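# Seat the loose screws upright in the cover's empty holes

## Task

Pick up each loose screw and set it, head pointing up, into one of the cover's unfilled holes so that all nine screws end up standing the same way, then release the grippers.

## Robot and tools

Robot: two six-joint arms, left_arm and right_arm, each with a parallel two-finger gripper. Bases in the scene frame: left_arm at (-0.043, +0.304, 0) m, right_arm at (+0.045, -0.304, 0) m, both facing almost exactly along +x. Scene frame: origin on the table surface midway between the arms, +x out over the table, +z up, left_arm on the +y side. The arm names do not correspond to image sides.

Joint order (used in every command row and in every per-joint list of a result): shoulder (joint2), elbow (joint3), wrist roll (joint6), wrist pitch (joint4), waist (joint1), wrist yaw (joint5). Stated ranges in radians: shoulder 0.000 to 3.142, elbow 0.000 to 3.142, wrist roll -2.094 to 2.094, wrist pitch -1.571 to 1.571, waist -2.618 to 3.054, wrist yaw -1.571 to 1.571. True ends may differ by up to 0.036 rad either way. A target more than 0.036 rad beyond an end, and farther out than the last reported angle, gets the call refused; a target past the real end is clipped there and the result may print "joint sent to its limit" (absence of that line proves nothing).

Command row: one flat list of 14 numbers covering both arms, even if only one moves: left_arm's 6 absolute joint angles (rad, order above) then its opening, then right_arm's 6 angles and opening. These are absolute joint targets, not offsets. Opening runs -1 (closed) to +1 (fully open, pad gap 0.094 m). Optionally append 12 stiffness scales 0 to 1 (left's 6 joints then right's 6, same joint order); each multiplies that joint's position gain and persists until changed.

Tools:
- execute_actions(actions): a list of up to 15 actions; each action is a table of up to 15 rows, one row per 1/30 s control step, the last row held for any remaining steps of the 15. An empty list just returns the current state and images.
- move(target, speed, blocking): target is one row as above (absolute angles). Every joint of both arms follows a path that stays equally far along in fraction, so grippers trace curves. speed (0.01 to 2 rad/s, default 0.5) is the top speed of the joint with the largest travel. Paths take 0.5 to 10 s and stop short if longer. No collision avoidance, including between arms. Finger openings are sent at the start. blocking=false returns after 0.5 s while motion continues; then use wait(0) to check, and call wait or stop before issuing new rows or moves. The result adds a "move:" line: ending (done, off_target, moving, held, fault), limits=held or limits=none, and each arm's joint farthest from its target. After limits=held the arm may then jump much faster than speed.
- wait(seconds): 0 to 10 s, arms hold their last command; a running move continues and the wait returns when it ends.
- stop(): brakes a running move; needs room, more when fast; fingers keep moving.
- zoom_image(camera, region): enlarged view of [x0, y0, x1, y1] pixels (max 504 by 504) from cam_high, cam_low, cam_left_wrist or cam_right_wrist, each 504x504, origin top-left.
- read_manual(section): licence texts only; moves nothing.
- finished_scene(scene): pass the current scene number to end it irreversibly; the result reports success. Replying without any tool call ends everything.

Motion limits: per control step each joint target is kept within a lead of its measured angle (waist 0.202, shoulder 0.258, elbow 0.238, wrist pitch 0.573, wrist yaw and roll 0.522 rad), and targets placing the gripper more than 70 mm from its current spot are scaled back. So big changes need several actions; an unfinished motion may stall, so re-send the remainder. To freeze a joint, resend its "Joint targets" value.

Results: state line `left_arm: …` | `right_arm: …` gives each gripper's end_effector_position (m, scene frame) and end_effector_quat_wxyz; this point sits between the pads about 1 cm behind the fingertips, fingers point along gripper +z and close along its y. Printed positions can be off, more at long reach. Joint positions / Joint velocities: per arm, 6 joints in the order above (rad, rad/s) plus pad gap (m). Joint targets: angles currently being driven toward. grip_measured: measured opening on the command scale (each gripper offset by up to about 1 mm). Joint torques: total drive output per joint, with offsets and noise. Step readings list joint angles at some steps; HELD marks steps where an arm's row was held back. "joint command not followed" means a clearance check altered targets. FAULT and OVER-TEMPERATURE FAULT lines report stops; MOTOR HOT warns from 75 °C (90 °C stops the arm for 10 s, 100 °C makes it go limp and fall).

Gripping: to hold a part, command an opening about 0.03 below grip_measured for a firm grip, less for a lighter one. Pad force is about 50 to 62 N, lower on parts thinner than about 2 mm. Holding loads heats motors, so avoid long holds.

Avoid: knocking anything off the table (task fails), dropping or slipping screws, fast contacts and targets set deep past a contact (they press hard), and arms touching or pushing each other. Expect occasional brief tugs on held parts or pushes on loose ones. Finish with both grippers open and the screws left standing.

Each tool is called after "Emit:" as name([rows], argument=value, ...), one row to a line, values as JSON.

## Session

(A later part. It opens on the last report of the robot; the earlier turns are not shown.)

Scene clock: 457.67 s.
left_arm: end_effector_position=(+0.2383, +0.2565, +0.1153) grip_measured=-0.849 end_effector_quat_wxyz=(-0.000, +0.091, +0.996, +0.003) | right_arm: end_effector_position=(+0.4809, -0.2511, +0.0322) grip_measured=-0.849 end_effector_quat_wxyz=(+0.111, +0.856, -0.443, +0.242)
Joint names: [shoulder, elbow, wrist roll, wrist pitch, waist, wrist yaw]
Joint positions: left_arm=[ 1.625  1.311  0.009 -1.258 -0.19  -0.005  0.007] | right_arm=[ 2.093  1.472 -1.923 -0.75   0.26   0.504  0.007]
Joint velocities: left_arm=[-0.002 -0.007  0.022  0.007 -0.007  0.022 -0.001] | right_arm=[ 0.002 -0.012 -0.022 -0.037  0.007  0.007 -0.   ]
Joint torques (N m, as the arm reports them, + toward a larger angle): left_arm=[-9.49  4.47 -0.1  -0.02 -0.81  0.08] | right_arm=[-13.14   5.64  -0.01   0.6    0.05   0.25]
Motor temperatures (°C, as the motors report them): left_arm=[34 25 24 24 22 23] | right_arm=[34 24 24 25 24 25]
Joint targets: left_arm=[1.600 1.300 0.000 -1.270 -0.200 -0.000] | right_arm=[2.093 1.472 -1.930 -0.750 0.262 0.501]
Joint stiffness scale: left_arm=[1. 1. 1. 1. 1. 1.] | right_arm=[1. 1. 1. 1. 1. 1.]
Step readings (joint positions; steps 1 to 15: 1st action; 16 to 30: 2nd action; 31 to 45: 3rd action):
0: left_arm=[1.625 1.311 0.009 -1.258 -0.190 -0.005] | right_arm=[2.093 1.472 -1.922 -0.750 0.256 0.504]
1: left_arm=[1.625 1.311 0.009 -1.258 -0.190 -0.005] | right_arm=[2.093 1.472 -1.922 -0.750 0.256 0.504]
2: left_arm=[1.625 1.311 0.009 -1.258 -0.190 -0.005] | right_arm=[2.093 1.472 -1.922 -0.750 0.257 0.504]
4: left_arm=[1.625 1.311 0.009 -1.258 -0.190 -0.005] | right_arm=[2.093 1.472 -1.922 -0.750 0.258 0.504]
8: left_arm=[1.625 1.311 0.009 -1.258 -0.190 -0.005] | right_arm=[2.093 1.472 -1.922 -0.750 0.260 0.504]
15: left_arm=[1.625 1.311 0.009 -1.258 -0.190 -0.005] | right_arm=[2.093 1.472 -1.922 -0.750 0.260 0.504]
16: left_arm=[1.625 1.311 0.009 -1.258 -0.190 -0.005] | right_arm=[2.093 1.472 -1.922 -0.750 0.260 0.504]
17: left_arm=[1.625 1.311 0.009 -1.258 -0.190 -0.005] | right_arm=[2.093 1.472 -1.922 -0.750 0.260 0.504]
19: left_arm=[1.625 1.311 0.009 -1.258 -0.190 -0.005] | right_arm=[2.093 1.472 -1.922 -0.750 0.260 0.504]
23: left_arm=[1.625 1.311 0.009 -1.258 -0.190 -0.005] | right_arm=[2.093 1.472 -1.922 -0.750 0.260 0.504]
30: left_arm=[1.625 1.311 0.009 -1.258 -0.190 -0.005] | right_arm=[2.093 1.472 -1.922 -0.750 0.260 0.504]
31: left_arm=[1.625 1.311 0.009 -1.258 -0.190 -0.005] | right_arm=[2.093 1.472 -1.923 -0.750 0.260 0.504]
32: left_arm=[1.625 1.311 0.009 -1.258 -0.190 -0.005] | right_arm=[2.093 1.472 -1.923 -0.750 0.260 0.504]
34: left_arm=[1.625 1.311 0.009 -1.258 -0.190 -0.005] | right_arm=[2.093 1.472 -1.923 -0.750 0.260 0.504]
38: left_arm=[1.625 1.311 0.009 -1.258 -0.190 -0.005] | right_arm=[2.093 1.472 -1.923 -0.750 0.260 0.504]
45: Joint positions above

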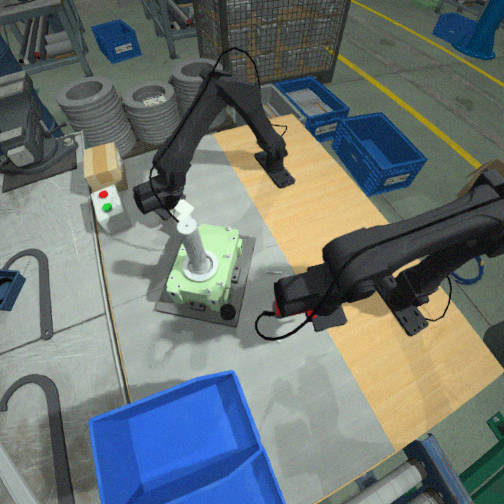

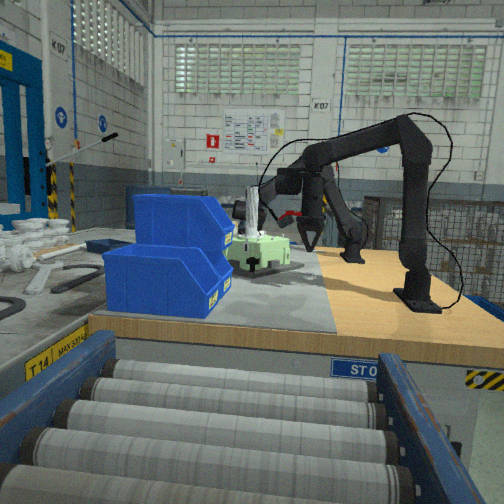

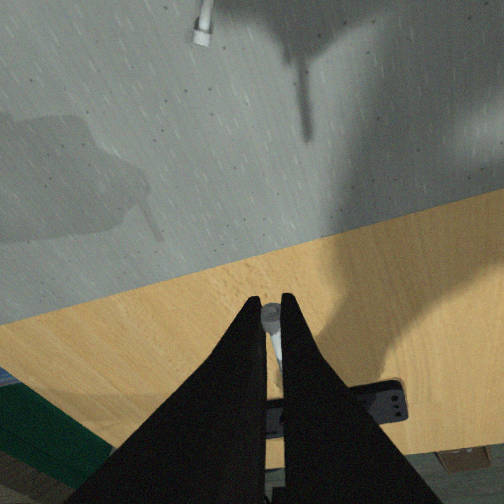

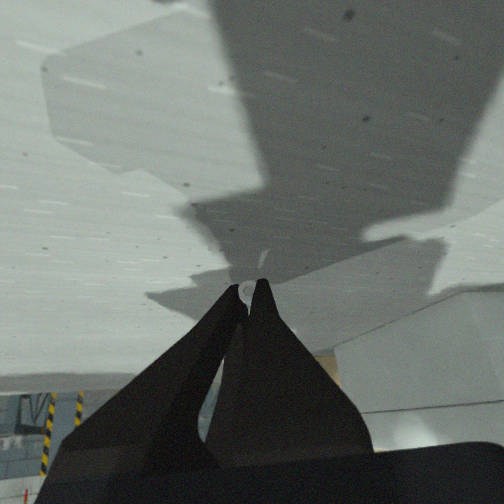

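Emit:
execute_actions([
  [[1.6, 1.3, 0, -1.27, -0.2, 0, -0.87, 2.093, 1.472, -1.93, -0.75, 0.262, 0.501, -0.89]],
  [[1.6, 1.3, 0, -1.27, -0.2, 0, -0.87, 2.06, 1.472, -1.93, -0.77, 0.262, 0.501, -0.89]],
  [[1.6, 1.3, 0, -1.27, -0.2, 0, -0.87, 2.03, 1.472, -1.93, -0.80, 0.262, 0.501, -0.89]],
])

Emit:
move(target=[1.2, 0.5, 0, 0.7, -0.72, 0, -0.87, 1.7, 1.4, -1.93, -1.1, 0.0, 0.501, -0.89], speed=0.8)

Scene clock: 465.67 s.
left_arm: end_effector_position=(+0.2383, +0.2565, +0.1153) grip_measured=-0.849 end_effector_quat_wxyz=(-0.000, +0.091, +0.996, +0.003) | right_arm: end_effector_position=(+0.4790, -0.2517, +0.0522) grip_measured=-0.868 end_effector_quat_wxyz=(+0.102, +0.854, -0.445, +0.251)
Joint names: [shoulder, elbow, wrist roll, wrist pitch, waist, wrist yaw]
Joint positions: left_arm=[ 1.625  1.311  0.009 -1.258 -0.19  -0.005  0.007] | right_arm=[ 2.041  1.472 -1.923 -0.777  0.26   0.504  0.006]
Joint velocities: left_arm=[-0.007  0.007 -0.007 -0.081  0.012  0.051  0.001] | right_arm=[-0.022 -0.007 -0.007 -0.095 -0.002 -0.007 -0.   ]
Joint torques (N m, as the arm reports them, + toward a larger angle): left_arm=[-9.44  4.48 -0.11 -0.02 -0.82  0.08] | right_arm=[-14.01   5.72  -0.01   0.46   0.04   0.29]
Motor temperatures (°C, as the motors report them): left_arm=[34 25 24 24 22 23] | right_arm=[34 24 24 25 24 25]
Joint targets: left_arm=[1.600 1.300 0.000 -1.270 -0.200 -0.000] | right_arm=[2.030 1.472 -1.930 -0.800 0.262 0.501]
Joint stiffness scale: left_arm=[1. 1. 1. 1. 1. 1.] | right_arm=[1. 1. 1. 1. 1. 1.]
Step readings (joint positions; steps 1 to 15: 1st action; 16 to 30: 2nd action; 31 to 45: 3rd action):
0: left_arm=[1.625 1.311 0.009 -1.258 -0.190 -0.005] | right_arm=[2.093 1.472 -1.923 -0.750 0.260 0.504]
1: left_arm=[1.625 1.311 0.009 -1.258 -0.190 -0.005] | right_arm=[2.093 1.472 -1.923 -0.750 0.260 0.504]
2: left_arm=[1.625 1.311 0.009 -1.258 -0.190 -0.005] | right_arm=[2.093 1.472 -1.923 -0.750 0.260 0.504]
4: left_arm=[1.625 1.311 0.009 -1.258 -0.190 -0.005] | right_arm=[2.093 1.472 -1.923 -0.750 0.260 0.504]
8: left_arm=[1.625 1.311 0.009 -1.258 -0.190 -0.005] | right_arm=[2.093 1.472 -1.923 -0.750 0.260 0.504]
15: left_arm=[1.625 1.311 0.009 -1.258 -0.190 -0.005] | right_arm=[2.093 1.472 -1.923 -0.750 0.260 0.504]
16: left_arm=[1.625 1.311 0.009 -1.258 -0.190 -0.005] | right_arm=[2.091 1.472 -1.923 -0.750 0.260 0.504]
17: left_arm=[1.625 1.311 0.009 -1.258 -0.190 -0.005] | right_arm=[2.089 1.472 -1.923 -0.751 0.260 0.504]
19: left_arm=[1.625 1.311 0.009 -1.258 -0.190 -0.005] | right_arm=[2.083 1.472 -1.923 -0.751 0.260 0.504]
23: left_arm=[1.625 1.311 0.009 -1.258 -0.190 -0.005] | right_arm=[2.074 1.472 -1.923 -0.751 0.260 0.504]
30: left_arm=[1.625 1.311 0.009 -1.258 -0.190 -0.005] | right_arm=[2.074 1.472 -1.923 -0.751 0.260 0.504]
31: left_arm=[1.625 1.311 0.009 -1.258 -0.190 -0.005] | right_arm=[2.071 1.472 -1.923 -0.753 0.260 0.504]
32: left_arm=[1.625 1.311 0.009 -1.258 -0.190 -0.005] | right_arm=[2.067 1.472 -1.923 -0.759 0.260 0.504]
34: left_arm=[1.625 1.311 0.009 -1.258 -0.190 -0.005] | right_arm=[2.056 1.472 -1.923 -0.767 0.260 0.504]
38: left_arm=[1.625 1.311 0.009 -1.258 -0.190 -0.005] | right_arm=[2.041 1.472 -1.923 -0.772 0.260 0.504]
45: Joint positions above

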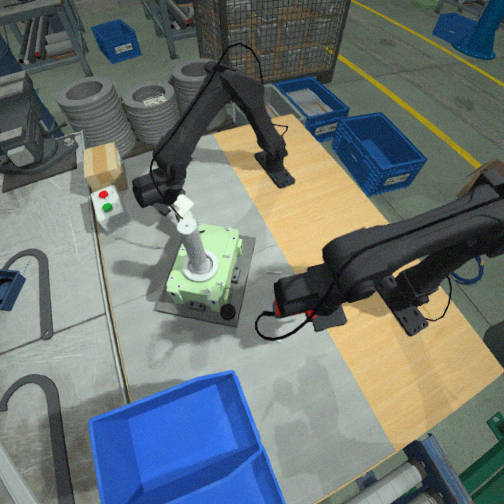

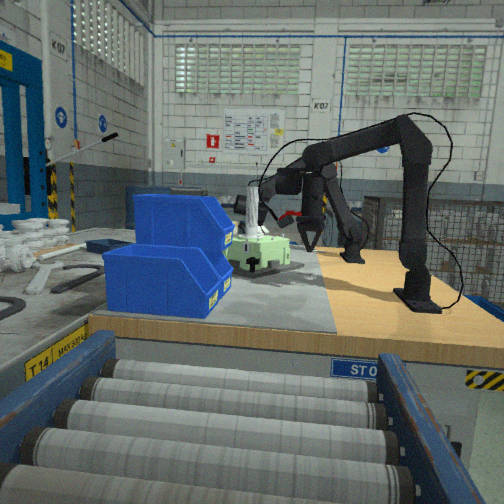

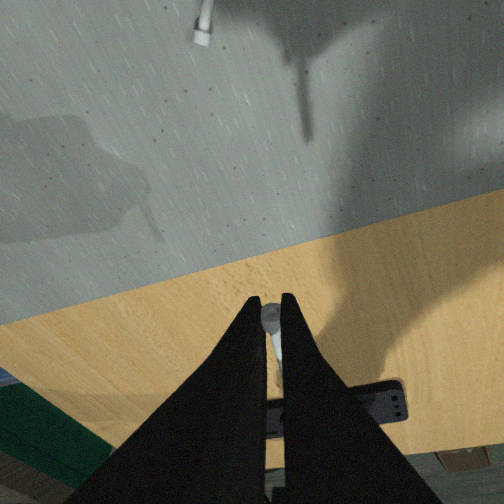

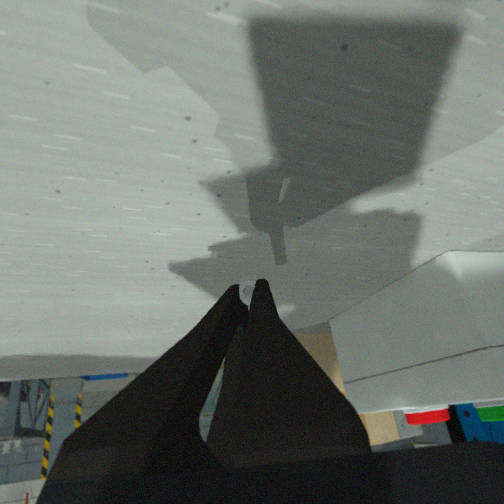

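Scene clock: 468.97 s.
left_arm: end_effector_position=(+0.2693, +0.0478, +0.2451) grip_measured=-0.849 end_effector_quat_wxyz=(+0.658, +0.244, +0.673, -0.232) | right_arm: end_effector_position=(+0.4044, -0.3669, +0.1447) grip_measured=-0.868 end_effector_quat_wxyz=(+0.141, +0.793, -0.547, +0.226)
Joint names: [shoulder, elbow, wrist roll, wrist pitch, waist, wrist yaw]
Joint positions: left_arm=[ 1.227  0.511  0.009  0.69  -0.708 -0.005  0.007] | right_arm=[ 1.715  1.422 -1.923 -1.077  0.007  0.504  0.006]
Joint velocities: left_arm=[ 0.007 -0.002  0.022 -0.022  0.007 -0.007  0.002] | right_arm=[-0.007 -0.007 -0.022 -0.11   0.017 -0.007  0.001]
Joint torques (N m, as the arm reports them, + toward a larger angle): left_arm=[-6.72  5.33 -0.11  1.64 -0.95  0.06] | right_arm=[-11.3    4.47  -0.04   0.39  -0.59   0.27]
Motor temperatures (°C, as the motors report them): left_arm=[34 25 24 25 22 23] | right_arm=[34 24 24 25 24 25]
Joint targets: left_arm=[1.200 0.500 -0.000 0.700 -0.720 -0.000] | right_arm=[1.700 1.400 -1.930 -1.100 -0.000 0.501]
Joint stiffness scale: left_arm=[1. 1. 1. 1. 1. 1.] | right_arm=[1. 1. 1. 1. 1. 1.]
move: off_target (left_arm, right_arm); limits=none; left_arm: farthest joint: the shoulder, 0.027 radians from its target (0.425 radians at the start); right_arm: farthest joint: the wrist pitch, 0.023 radians from its target (0.323 radians at the start)

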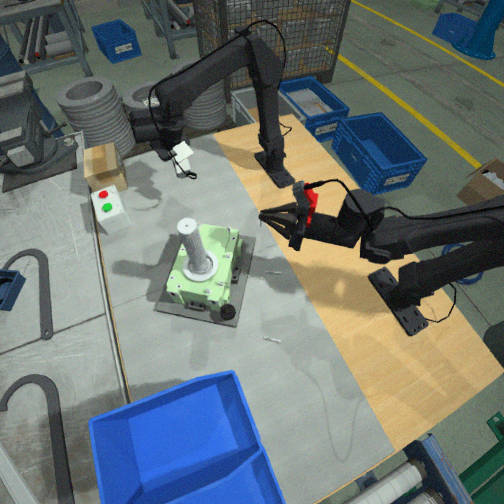

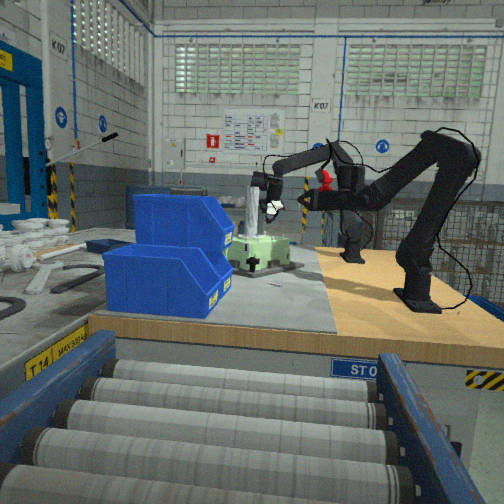

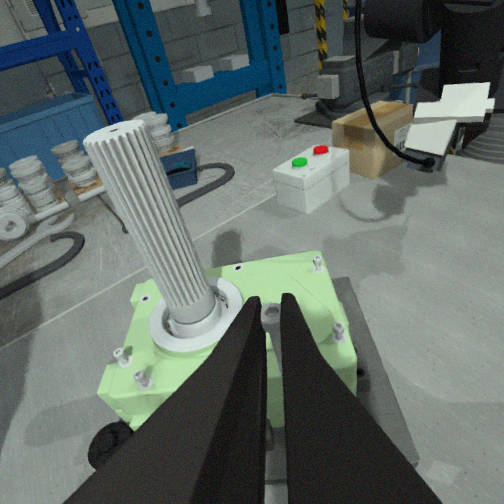

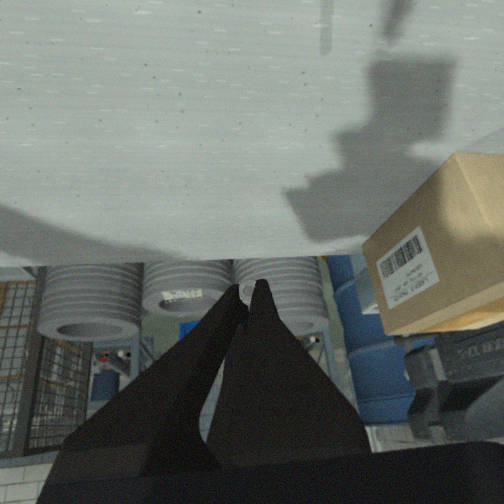

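Emit:
move(target=[1.69, 0.365, 0, 1.315, -0.80, 0, -0.87, 0.44, 0.075, 0, 0.364, 0.40, 0, -0.89], speed=0.8)

Scene clock: 482.97 s.
left_arm: end_effector_position=(+0.2597, +0.0125, +0.1633) grip_measured=-0.849 end_effector_quat_wxyz=(+0.660, +0.266, +0.652, -0.262) | right_arm: end_effector_position=(+0.2994, -0.1824, +0.2010) grip_measured=-0.868 end_effector_quat_wxyz=(+0.687, -0.158, +0.693, +0.151)
Joint names: [shoulder, elbow, wrist roll, wrist pitch, waist, wrist yaw]
Joint positions: left_arm=[ 1.676  0.378  0.009  1.306 -0.788 -0.005  0.007] | right_arm=[ 0.459  0.092 -0.007  0.356  0.392  0.007  0.006]
Joint velocities: left_arm=[-0.017 -0.007 -0.081  0.007 -0.022 -0.081 -0.   ] | right_arm=[-0.007  0.007 -0.022 -0.051 -0.007 -0.037 -0.001]
Joint torques (N m, as the arm reports them, + toward a larger angle): left_arm=[-5.14  3.34 -0.11  1.63 -1.06  0.06] | right_arm=[-0.78  5.79  0.1   2.12  0.7  -0.06]
Motor temperatures (°C, as the motors report them): left_arm=[33 25 24 28 22 23] | right_arm=[33 24 24 25 24 25]
Joint targets: left_arm=[1.690 0.365 -0.000 1.315 -0.800 0.000] | right_arm=[0.440 0.075 0.000 0.364 0.400 0.000]
Joint stiffness scale: left_arm=[1. 1. 1. 1. 1. 1.] | right_arm=[1. 1. 1. 1. 1. 1.]
move: done; limits=none; left_arm: farthest joint: the shoulder, 0.014 radians from its target (0.463 radians at the start); right_arm: farthest joint: the shoulder, 0.019 radians from its target (1.275 radians at the start)

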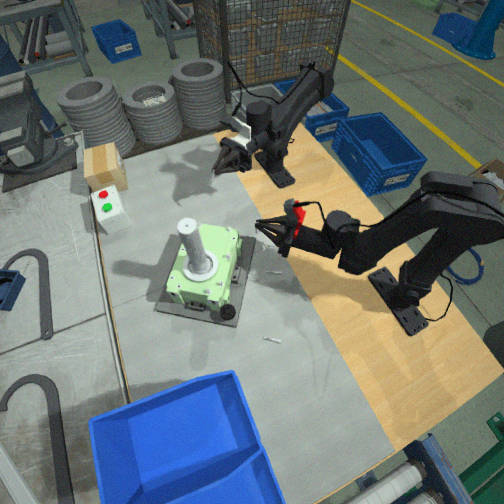

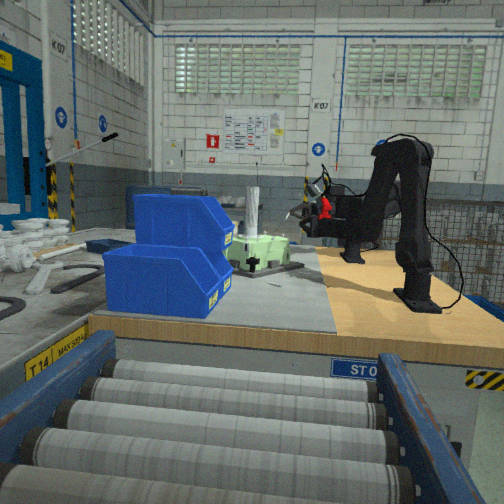

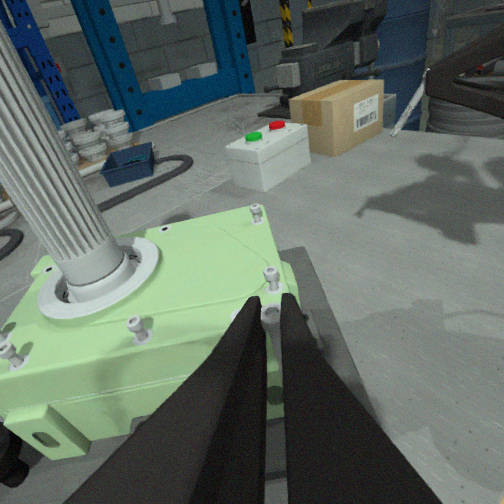

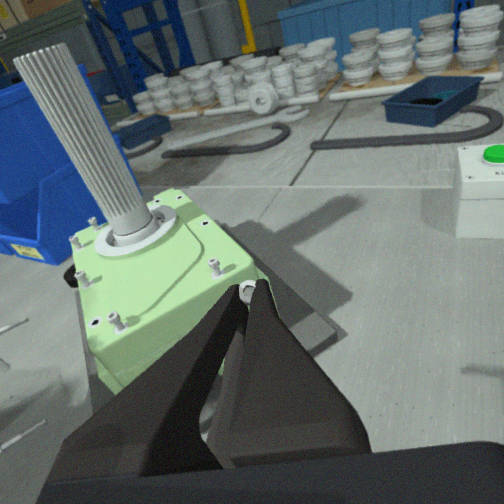

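Emit:
move(target=[1.815, 0.577, 0, 1.232, -0.728, 0, -0.87, 0.44, 0.075, 0, 0.364, 0.56, 0, -0.89], speed=0.4)

Emit:
zoom_image(camera="cam_right_wrist", region=[0, 200, 300, 450])

Emit:
zoom_image(camera="cam_low", region=[220, 180, 340, 280])

Scene clock: 496.23 s.
left_arm: end_effector_position=(+0.3061, -0.0012, +0.1617) grip_measured=-0.849 end_effector_quat_wxyz=(+0.662, +0.251, +0.662, -0.245) | right_arm: end_effector_position=(+0.2765, -0.1430, +0.2011) grip_measured=-0.868 end_effector_quat_wxyz=(+0.673, -0.213, +0.678, +0.207)
Joint names: [shoulder, elbow, wrist roll, wrist pitch, waist, wrist yaw]
Joint positions: left_arm=[ 1.801  0.554  0.009  1.245 -0.739 -0.005  0.007] | right_arm=[ 0.459  0.092 -0.007  0.357  0.552  0.005  0.006]
Joint velocities: left_arm=[ 0.002  0.002 -0.037  0.007  0.002 -0.125  0.001] | right_arm=[ 0.007 -0.007 -0.037 -0.11   0.002  0.007 -0.001]
Joint torques (N m, as the arm reports them, + toward a larger angle): left_arm=[-6.68  6.12 -0.12  1.4   0.92  0.07] | right_arm=[-0.67  5.75  0.06  2.11  0.74 -0.03]
Motor temperatures (°C, as the motors report them): left_arm=[32 25 24 29 22 23] | right_arm=[31 24 24 27 24 25]
Joint targets: left_arm=[1.815 0.577 -0.000 1.232 -0.728 -0.000] | right_arm=[0.440 0.075 -0.000 0.364 0.560 -0.000]
Joint stiffness scale: left_arm=[1. 1. 1. 1. 1. 1.] | right_arm=[1. 1. 1. 1. 1. 1.]
move: off_target (left_arm); limits=none; left_arm: farthest joint: the elbow, 0.023 radians from its target (0.199 radians at the start); right_arm: farthest joint: the shoulder, 0.019 radians from its target (0.019 radians at the start)

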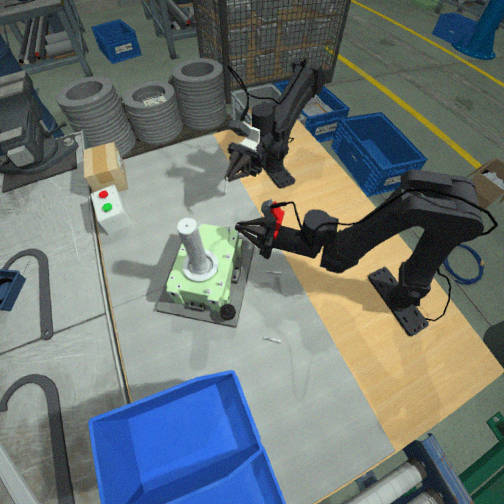

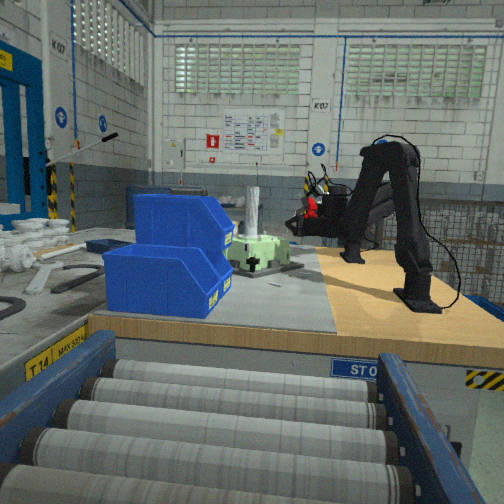

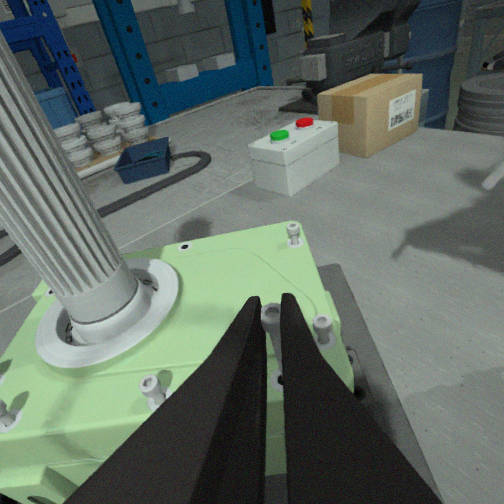

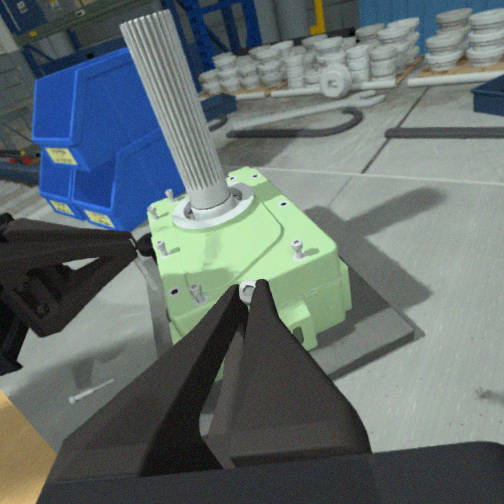

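Region (0, 200, 300, 450) of cam_right_wrist's 504x504 image, scaled by 1.680, with more detail than that image has.

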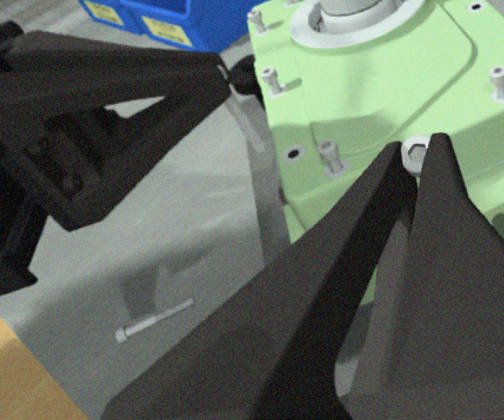

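Region (220, 180, 340, 280) of cam_low's 504x504 image, scaled by 4.200, with more detail than that image has.

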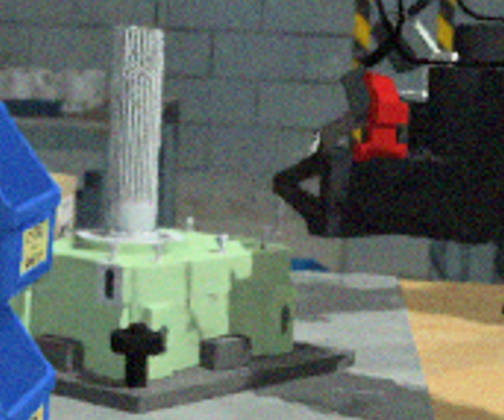

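Emit:
move(target=[1.834, 0.6515, 0, 1.175, -0.735, 0, -0.87, 0.44, 0.075, 0, 0.364, 0.56, 0, -0.89], speed=0.2)

Emit:
zoom_image(camera="cam_right_wrist", region=[80, 200, 260, 340])

Emit:
zoom_image(camera="cam_left_wrist", region=[200, 280, 360, 480])

Scene clock: 513.63 s.
left_arm: end_effector_position=(+0.3184, -0.0121, +0.1678) grip_measured=-0.849 end_effector_quat_wxyz=(+0.662, +0.252, +0.663, -0.245) | right_arm: end_effector_position=(+0.2765, -0.1430, +0.2012) grip_measured=-0.868 end_effector_quat_wxyz=(+0.673, -0.213, +0.678, +0.207)
Joint names: [shoulder, elbow, wrist roll, wrist pitch, waist, wrist yaw]
Joint positions: left_arm=[ 1.82   0.628  0.009  1.188 -0.739 -0.005  0.007] | right_arm=[ 0.459  0.092 -0.007  0.357  0.552  0.005  0.006]
Joint velocities: left_arm=[-0.007  0.012 -0.11   0.022 -0.002  0.037 -0.001] | right_arm=[ 0.007  0.002  0.007  0.022 -0.027  0.007 -0.001]
Joint torques (N m, as the arm reports them, + toward a larger angle): left_arm=[-7.11  6.38 -0.11  1.43  0.34  0.07] | right_arm=[-0.7   5.96  0.09  2.08  0.79 -0.06]
Motor temperatures (°C, as the motors report them): left_arm=[32 26 24 29 22 23] | right_arm=[30 24 24 29 24 25]
Joint targets: left_arm=[1.834 0.652 -0.000 1.175 -0.735 -0.000] | right_arm=[0.440 0.075 0.000 0.364 0.560 -0.000]
Joint stiffness scale: left_arm=[1. 1. 1. 1. 1. 1.] | right_arm=[1. 1. 1. 1. 1. 1.]
move: off_target (left_arm); limits=none; left_arm: farthest joint: the elbow, 0.024 radians from its target (0.098 radians at the start); right_arm: farthest joint: the shoulder, 0.019 radians from its target (0.019 radians at the start)

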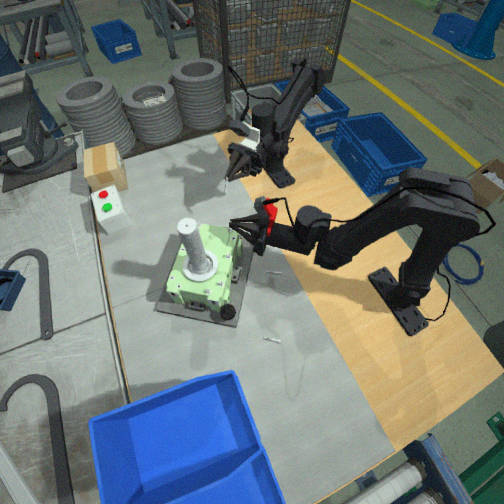

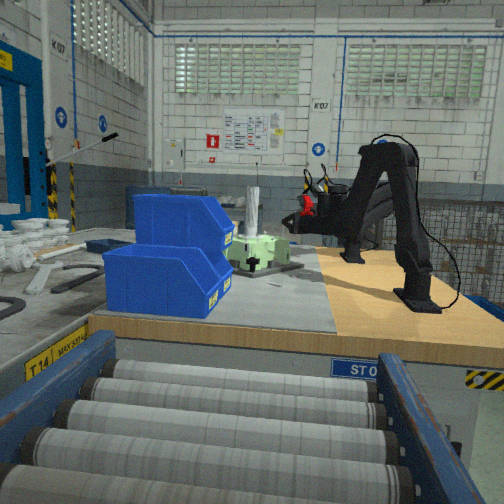

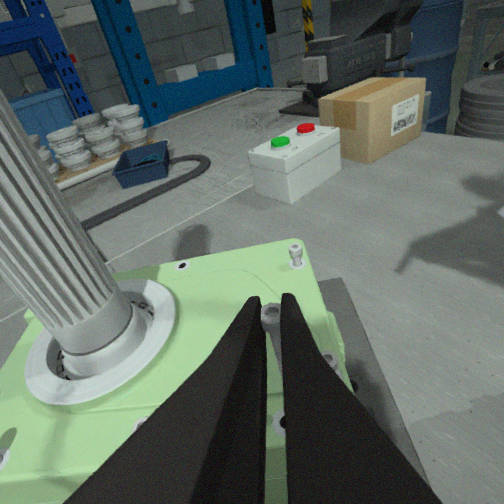

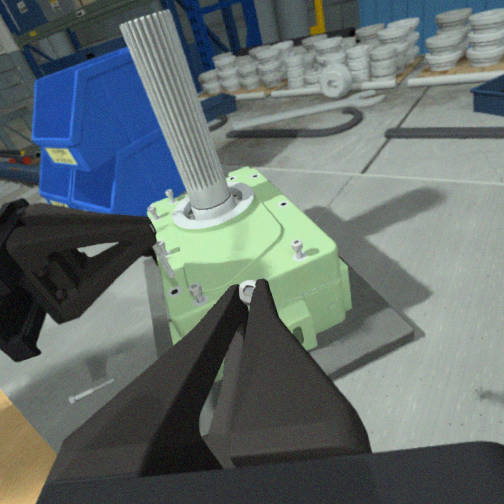

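Region (80, 200, 260, 340) of cam_right_wrist's 504x504 image, scaled by 2.800, with more detail than that image has.

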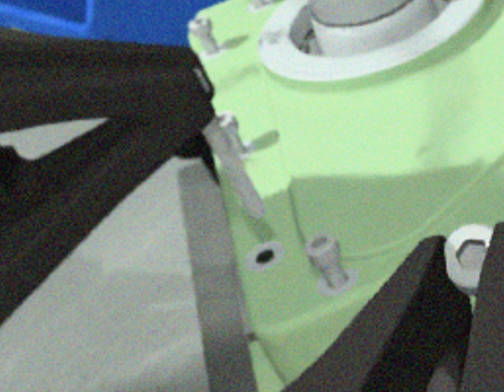

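Region (200, 280, 360, 480) of cam_left_wrist's 504x504 image, scaled by 2.520, with more detail than that image has; it fills the left 403 columns of this view, and the rest is white.

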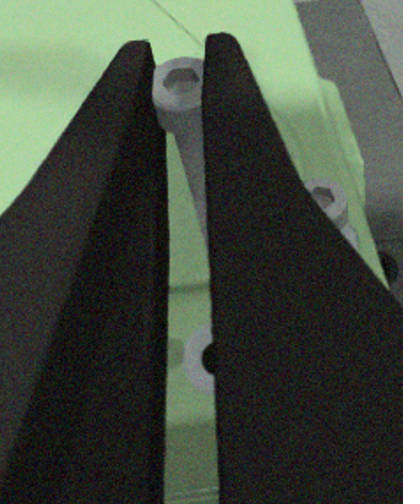

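Emit:
move(target=[1.856, 0.586, 0, 1.253, -0.735, 0, -0.87, 0.44, 0.075, 0, 0.364, 0.56, 0, -0.89], speed=0.15)

Emit:
zoom_image(camera="cam_right_wrist", region=[80, 200, 260, 340])

Emit:
zoom_image(camera="cam_left_wrist", region=[200, 280, 360, 480])

Scene clock: 530.23 s.
left_arm: end_effector_position=(+0.3145, -0.0086, +0.1586) grip_measured=-0.849 end_effector_quat_wxyz=(+0.662, +0.251, +0.662, -0.245) | right_arm: end_effector_position=(+0.2765, -0.1430, +0.2012) grip_measured=-0.868 end_effector_quat_wxyz=(+0.673, -0.213, +0.678, +0.207)
Joint names: [shoulder, elbow, wrist roll, wrist pitch, waist, wrist yaw]
Joint positions: left_arm=[ 1.844  0.597  0.009  1.243 -0.739 -0.005  0.007] | right_arm=[ 0.459  0.092 -0.007  0.357  0.552  0.005  0.006]
Joint velocities: left_arm=[-0.017  0.017 -0.007 -0.022 -0.012  0.037  0.   ] | right_arm=[ 0.007  0.007 -0.095 -0.007 -0.012 -0.022 -0.001]
Joint torques (N m, as the arm reports them, + toward a larger angle): left_arm=[-7.35  3.63 -0.11  1.64  0.32  0.06] | right_arm=[-0.78  5.87  0.09  2.09  0.84 -0.03]
Motor temperatures (°C, as the motors report them): left_arm=[32 26 24 30 22 23] | right_arm=[29 24 24 29 24 25]
Joint targets: left_arm=[1.856 0.586 0.000 1.253 -0.735 0.000] | right_arm=[0.440 0.075 -0.000 0.364 0.560 0.000]
Joint stiffness scale: left_arm=[1. 1. 1. 1. 1. 1.] | right_arm=[1. 1. 1. 1. 1. 1.]
move: done; limits=none; left_arm: farthest joint: the shoulder, 0.012 radians from its target (0.036 radians at the start); right_arm: farthest joint: the shoulder, 0.019 radians from its target (0.019 radians at the start)

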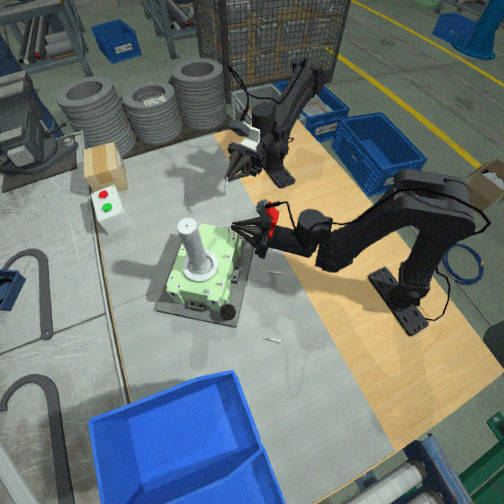

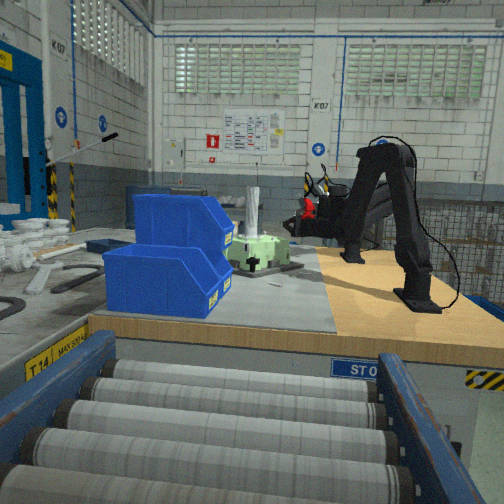

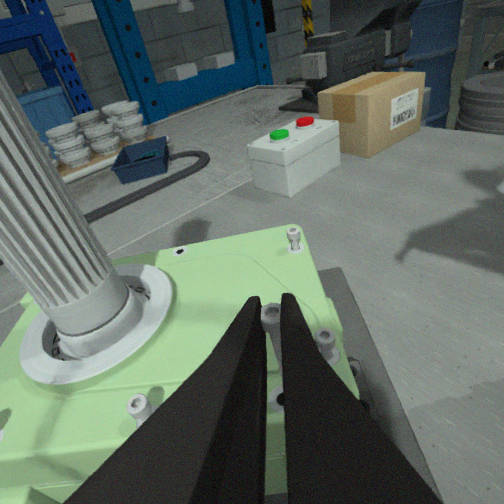

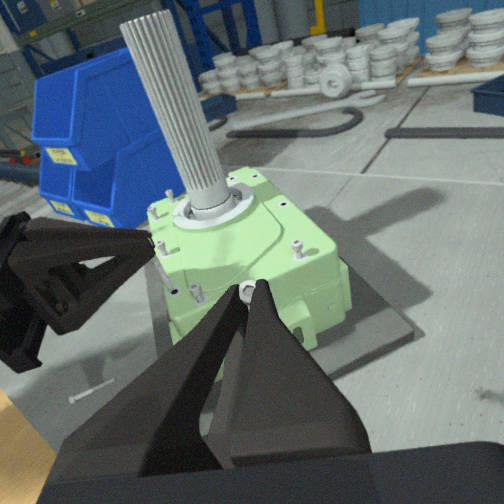

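Region (80, 200, 260, 340) of cam_right_wrist's 504x504 image, scaled by 2.800, with more detail than that image has.

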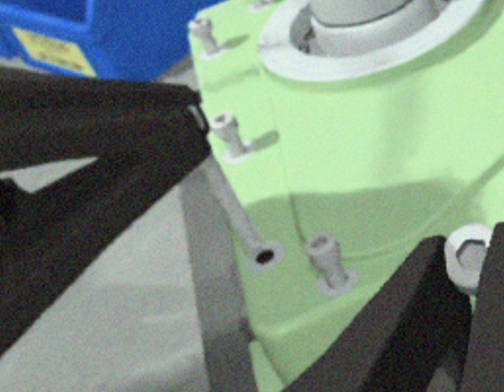

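Region (200, 280, 360, 480) of cam_left_wrist's 504x504 image, scaled by 2.520, with more detail than that image has; it fills the left 403 columns of this view, and the rest is white.

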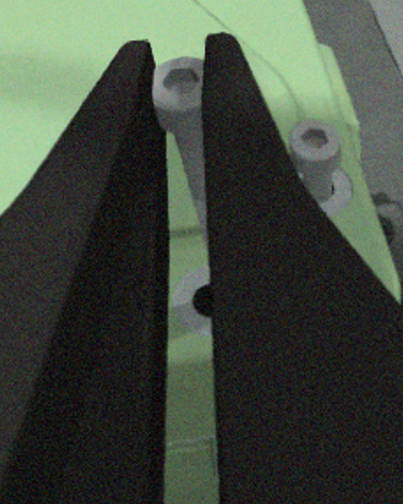

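Emit:
execute_actions([
  [[1.856, 0.586, 0, 1.253, -0.719, 0, -0.87, 0.44, 0.075, 0, 0.364, 0.56, 0, -0.89]],
])

Emit:
zoom_image(camera="cam_right_wrist", region=[80, 200, 260, 340])

Emit:
zoom_image(camera="cam_left_wrist", region=[200, 280, 360, 480])

Scene clock: 537.07 s.
left_arm: end_effector_position=(+0.3170, -0.0056, +0.1587) grip_measured=-0.849 end_effector_quat_wxyz=(+0.663, +0.249, +0.663, -0.242) | right_arm: end_effector_position=(+0.2765, -0.1430, +0.2012) grip_measured=-0.868 end_effector_quat_wxyz=(+0.673, -0.213, +0.678, +0.207)
Joint names: [shoulder, elbow, wrist roll, wrist pitch, waist, wrist yaw]
Joint positions: left_arm=[ 1.844  0.597  0.009  1.244 -0.731 -0.004  0.007] | right_arm=[ 0.459  0.092 -0.007  0.357  0.552  0.005  0.006]
Joint velocities: left_arm=[-0.002 -0.007  0.051 -0.037 -0.002 -0.051  0.   ] | right_arm=[ 0.002  0.007  0.007  0.022 -0.007  0.007 -0.   ]
Joint torques (N m, as the arm reports them, + toward a larger angle): left_arm=[-7.36  3.66 -0.12  1.62  0.94  0.07] | right_arm=[-0.71  5.79  0.11  2.06  0.66  0.  ]
Motor temperatures (°C, as the motors report them): left_arm=[32 26 24 30 22 23] | right_arm=[29 24 24 30 24 25]
Joint targets: left_arm=[1.856 0.586 -0.000 1.253 -0.719 0.000] | right_arm=[0.440 0.075 0.000 0.364 0.560 0.000]
Joint stiffness scale: left_arm=[1. 1. 1. 1. 1. 1.] | right_arm=[1. 1. 1. 1. 1. 1.]
Step readings (joint positions):
0: left_arm=[1.844 0.597 0.009 1.244 -0.739 -0.005] | right_arm=[0.459 0.092 -0.007 0.357 0.552 0.005]
1: left_arm=[1.844 0.597 0.009 1.244 -0.738 -0.004] | right_arm=[0.459 0.092 -0.007 0.357 0.552 0.005]
2: left_arm=[1.844 0.597 0.009 1.244 -0.737 -0.004] | right_arm=[0.459 0.092 -0.007 0.357 0.552 0.005]
4: left_arm=[1.844 0.597 0.009 1.244 -0.733 -0.004] | right_arm=[0.459 0.092 -0.007 0.357 0.552 0.005]
8: left_arm=[1.844 0.597 0.009 1.244 -0.731 -0.004] | right_arm=[0.459 0.092 -0.007 0.357 0.552 0.005]
15: Joint positions above

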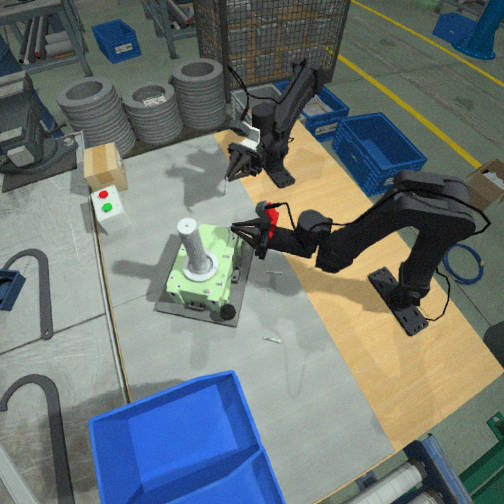

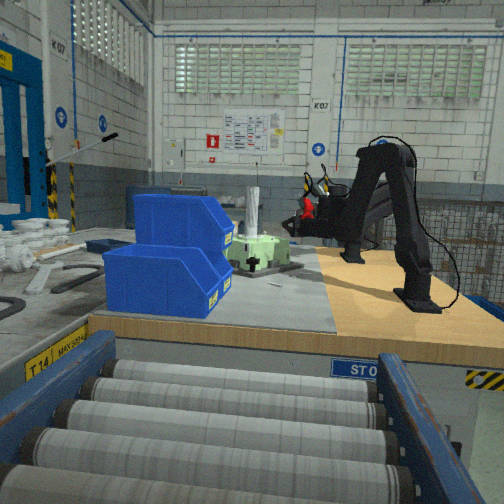

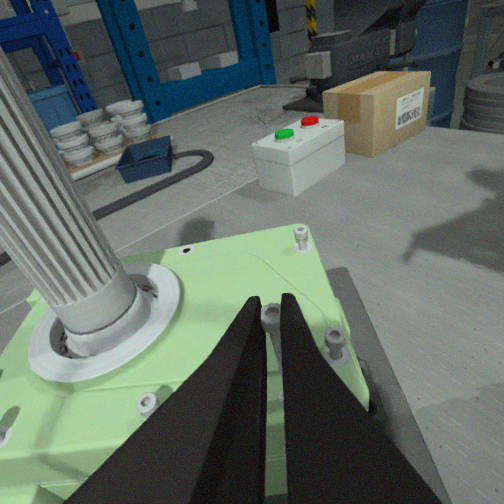

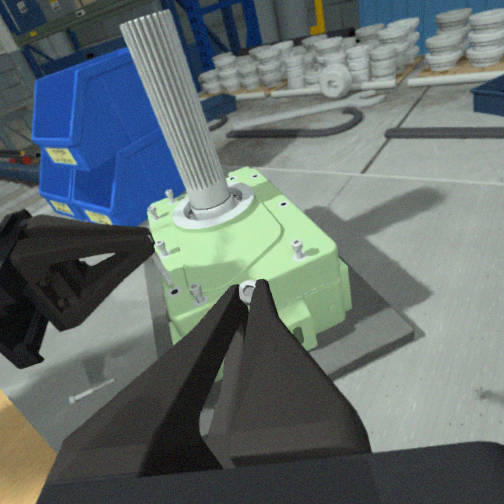

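Region (80, 200, 260, 340) of cam_right_wrist's 504x504 image, scaled by 2.800, with more detail than that image has.

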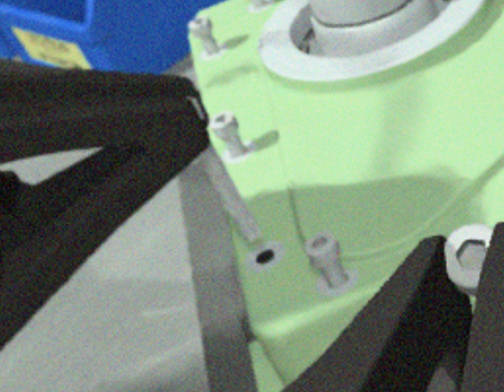

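Region (200, 280, 360, 480) of cam_left_wrist's 504x504 image, scaled by 2.520, with more detail than that image has; it fills the left 403 columns of this view, and the rest is white.

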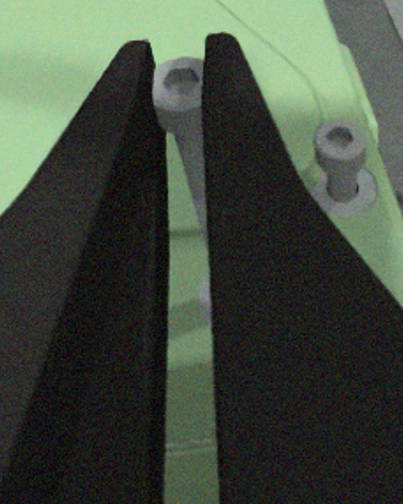

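Emit:
move(target=[1.913, 0.572, 0, 1.3235, -0.725, 0, -0.87, 0.44, 0.075, 0, 0.364, 0.56, 0, -0.89], speed=0.08)

Emit:
zoom_image(camera="cam_right_wrist", region=[80, 200, 260, 340])

Scene clock: 545.40 s.
left_arm: end_effector_position=(+0.3166, -0.0052, +0.1479) grip_measured=-0.849 end_effector_quat_wxyz=(+0.665, +0.248, +0.661, -0.243) | right_arm: end_effector_position=(+0.2765, -0.1430, +0.2012) grip_measured=-0.868 end_effector_quat_wxyz=(+0.673, -0.213, +0.678, +0.207)
Joint names: [shoulder, elbow, wrist roll, wrist pitch, waist, wrist yaw]
Joint positions: left_arm=[ 1.899  0.586  0.009  1.317 -0.731 -0.004  0.007] | right_arm=[ 0.459  0.092 -0.007  0.357  0.552  0.005  0.006]
Joint velocities: left_arm=[-0.002  0.007  0.095 -0.051  0.002 -0.007  0.001] | right_arm=[-0.007  0.002 -0.022  0.007  0.002 -0.007 -0.   ]
Joint torques (N m, as the arm reports them, + toward a larger angle): left_arm=[-7.25  3.2  -0.11  1.6   0.48  0.05] | right_arm=[-0.67  5.85  0.09  2.1   0.82 -0.04]
Motor temperatures (°C, as the motors report them): left_arm=[32 26 24 31 22 23] | right_arm=[29 24 24 30 24 25]
Joint targets: left_arm=[1.913 0.572 0.000 1.324 -0.725 0.000] | right_arm=[0.440 0.075 -0.000 0.364 0.560 -0.000]
Joint stiffness scale: left_arm=[1. 1. 1. 1. 1. 1.] | right_arm=[1. 1. 1. 1. 1. 1.]
move: done; limits=none; left_arm: farthest joint: the shoulder, 0.014 radians from its target (0.069 radians at the start); right_arm: farthest joint: the shoulder, 0.019 radians from its target (0.019 radians at the start)

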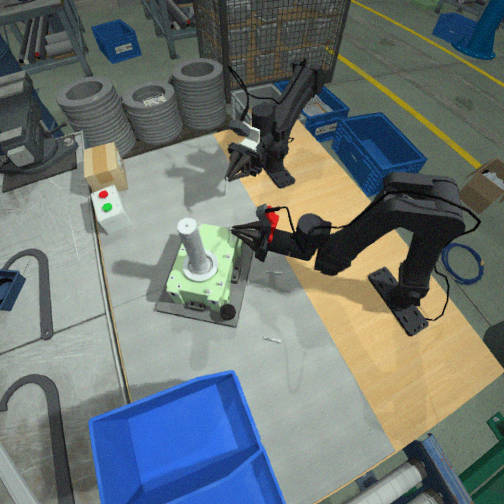

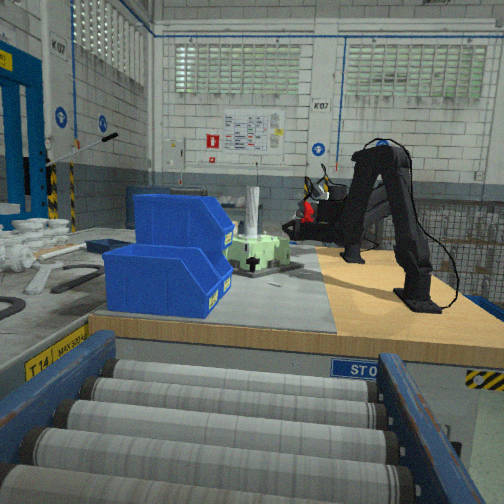

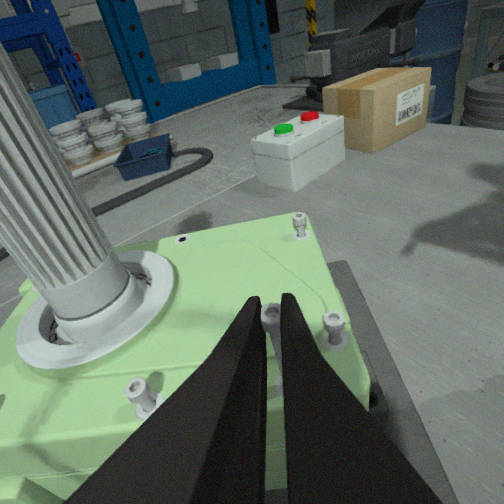

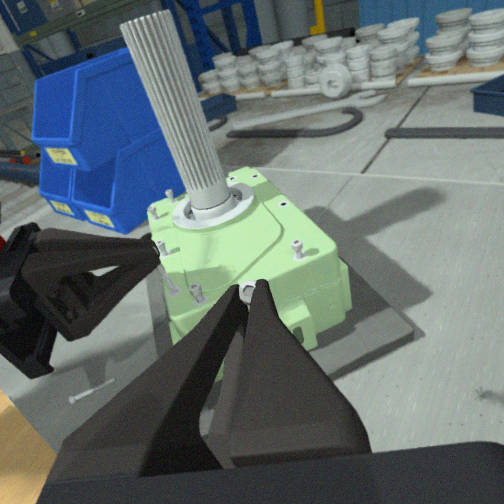

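Region (80, 200, 260, 340) of cam_right_wrist's 504x504 image, scaled by 2.800, with more detail than that image has.

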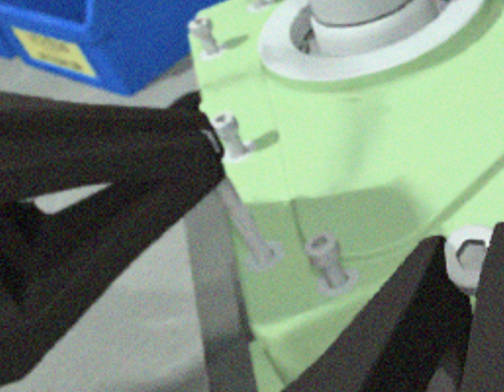

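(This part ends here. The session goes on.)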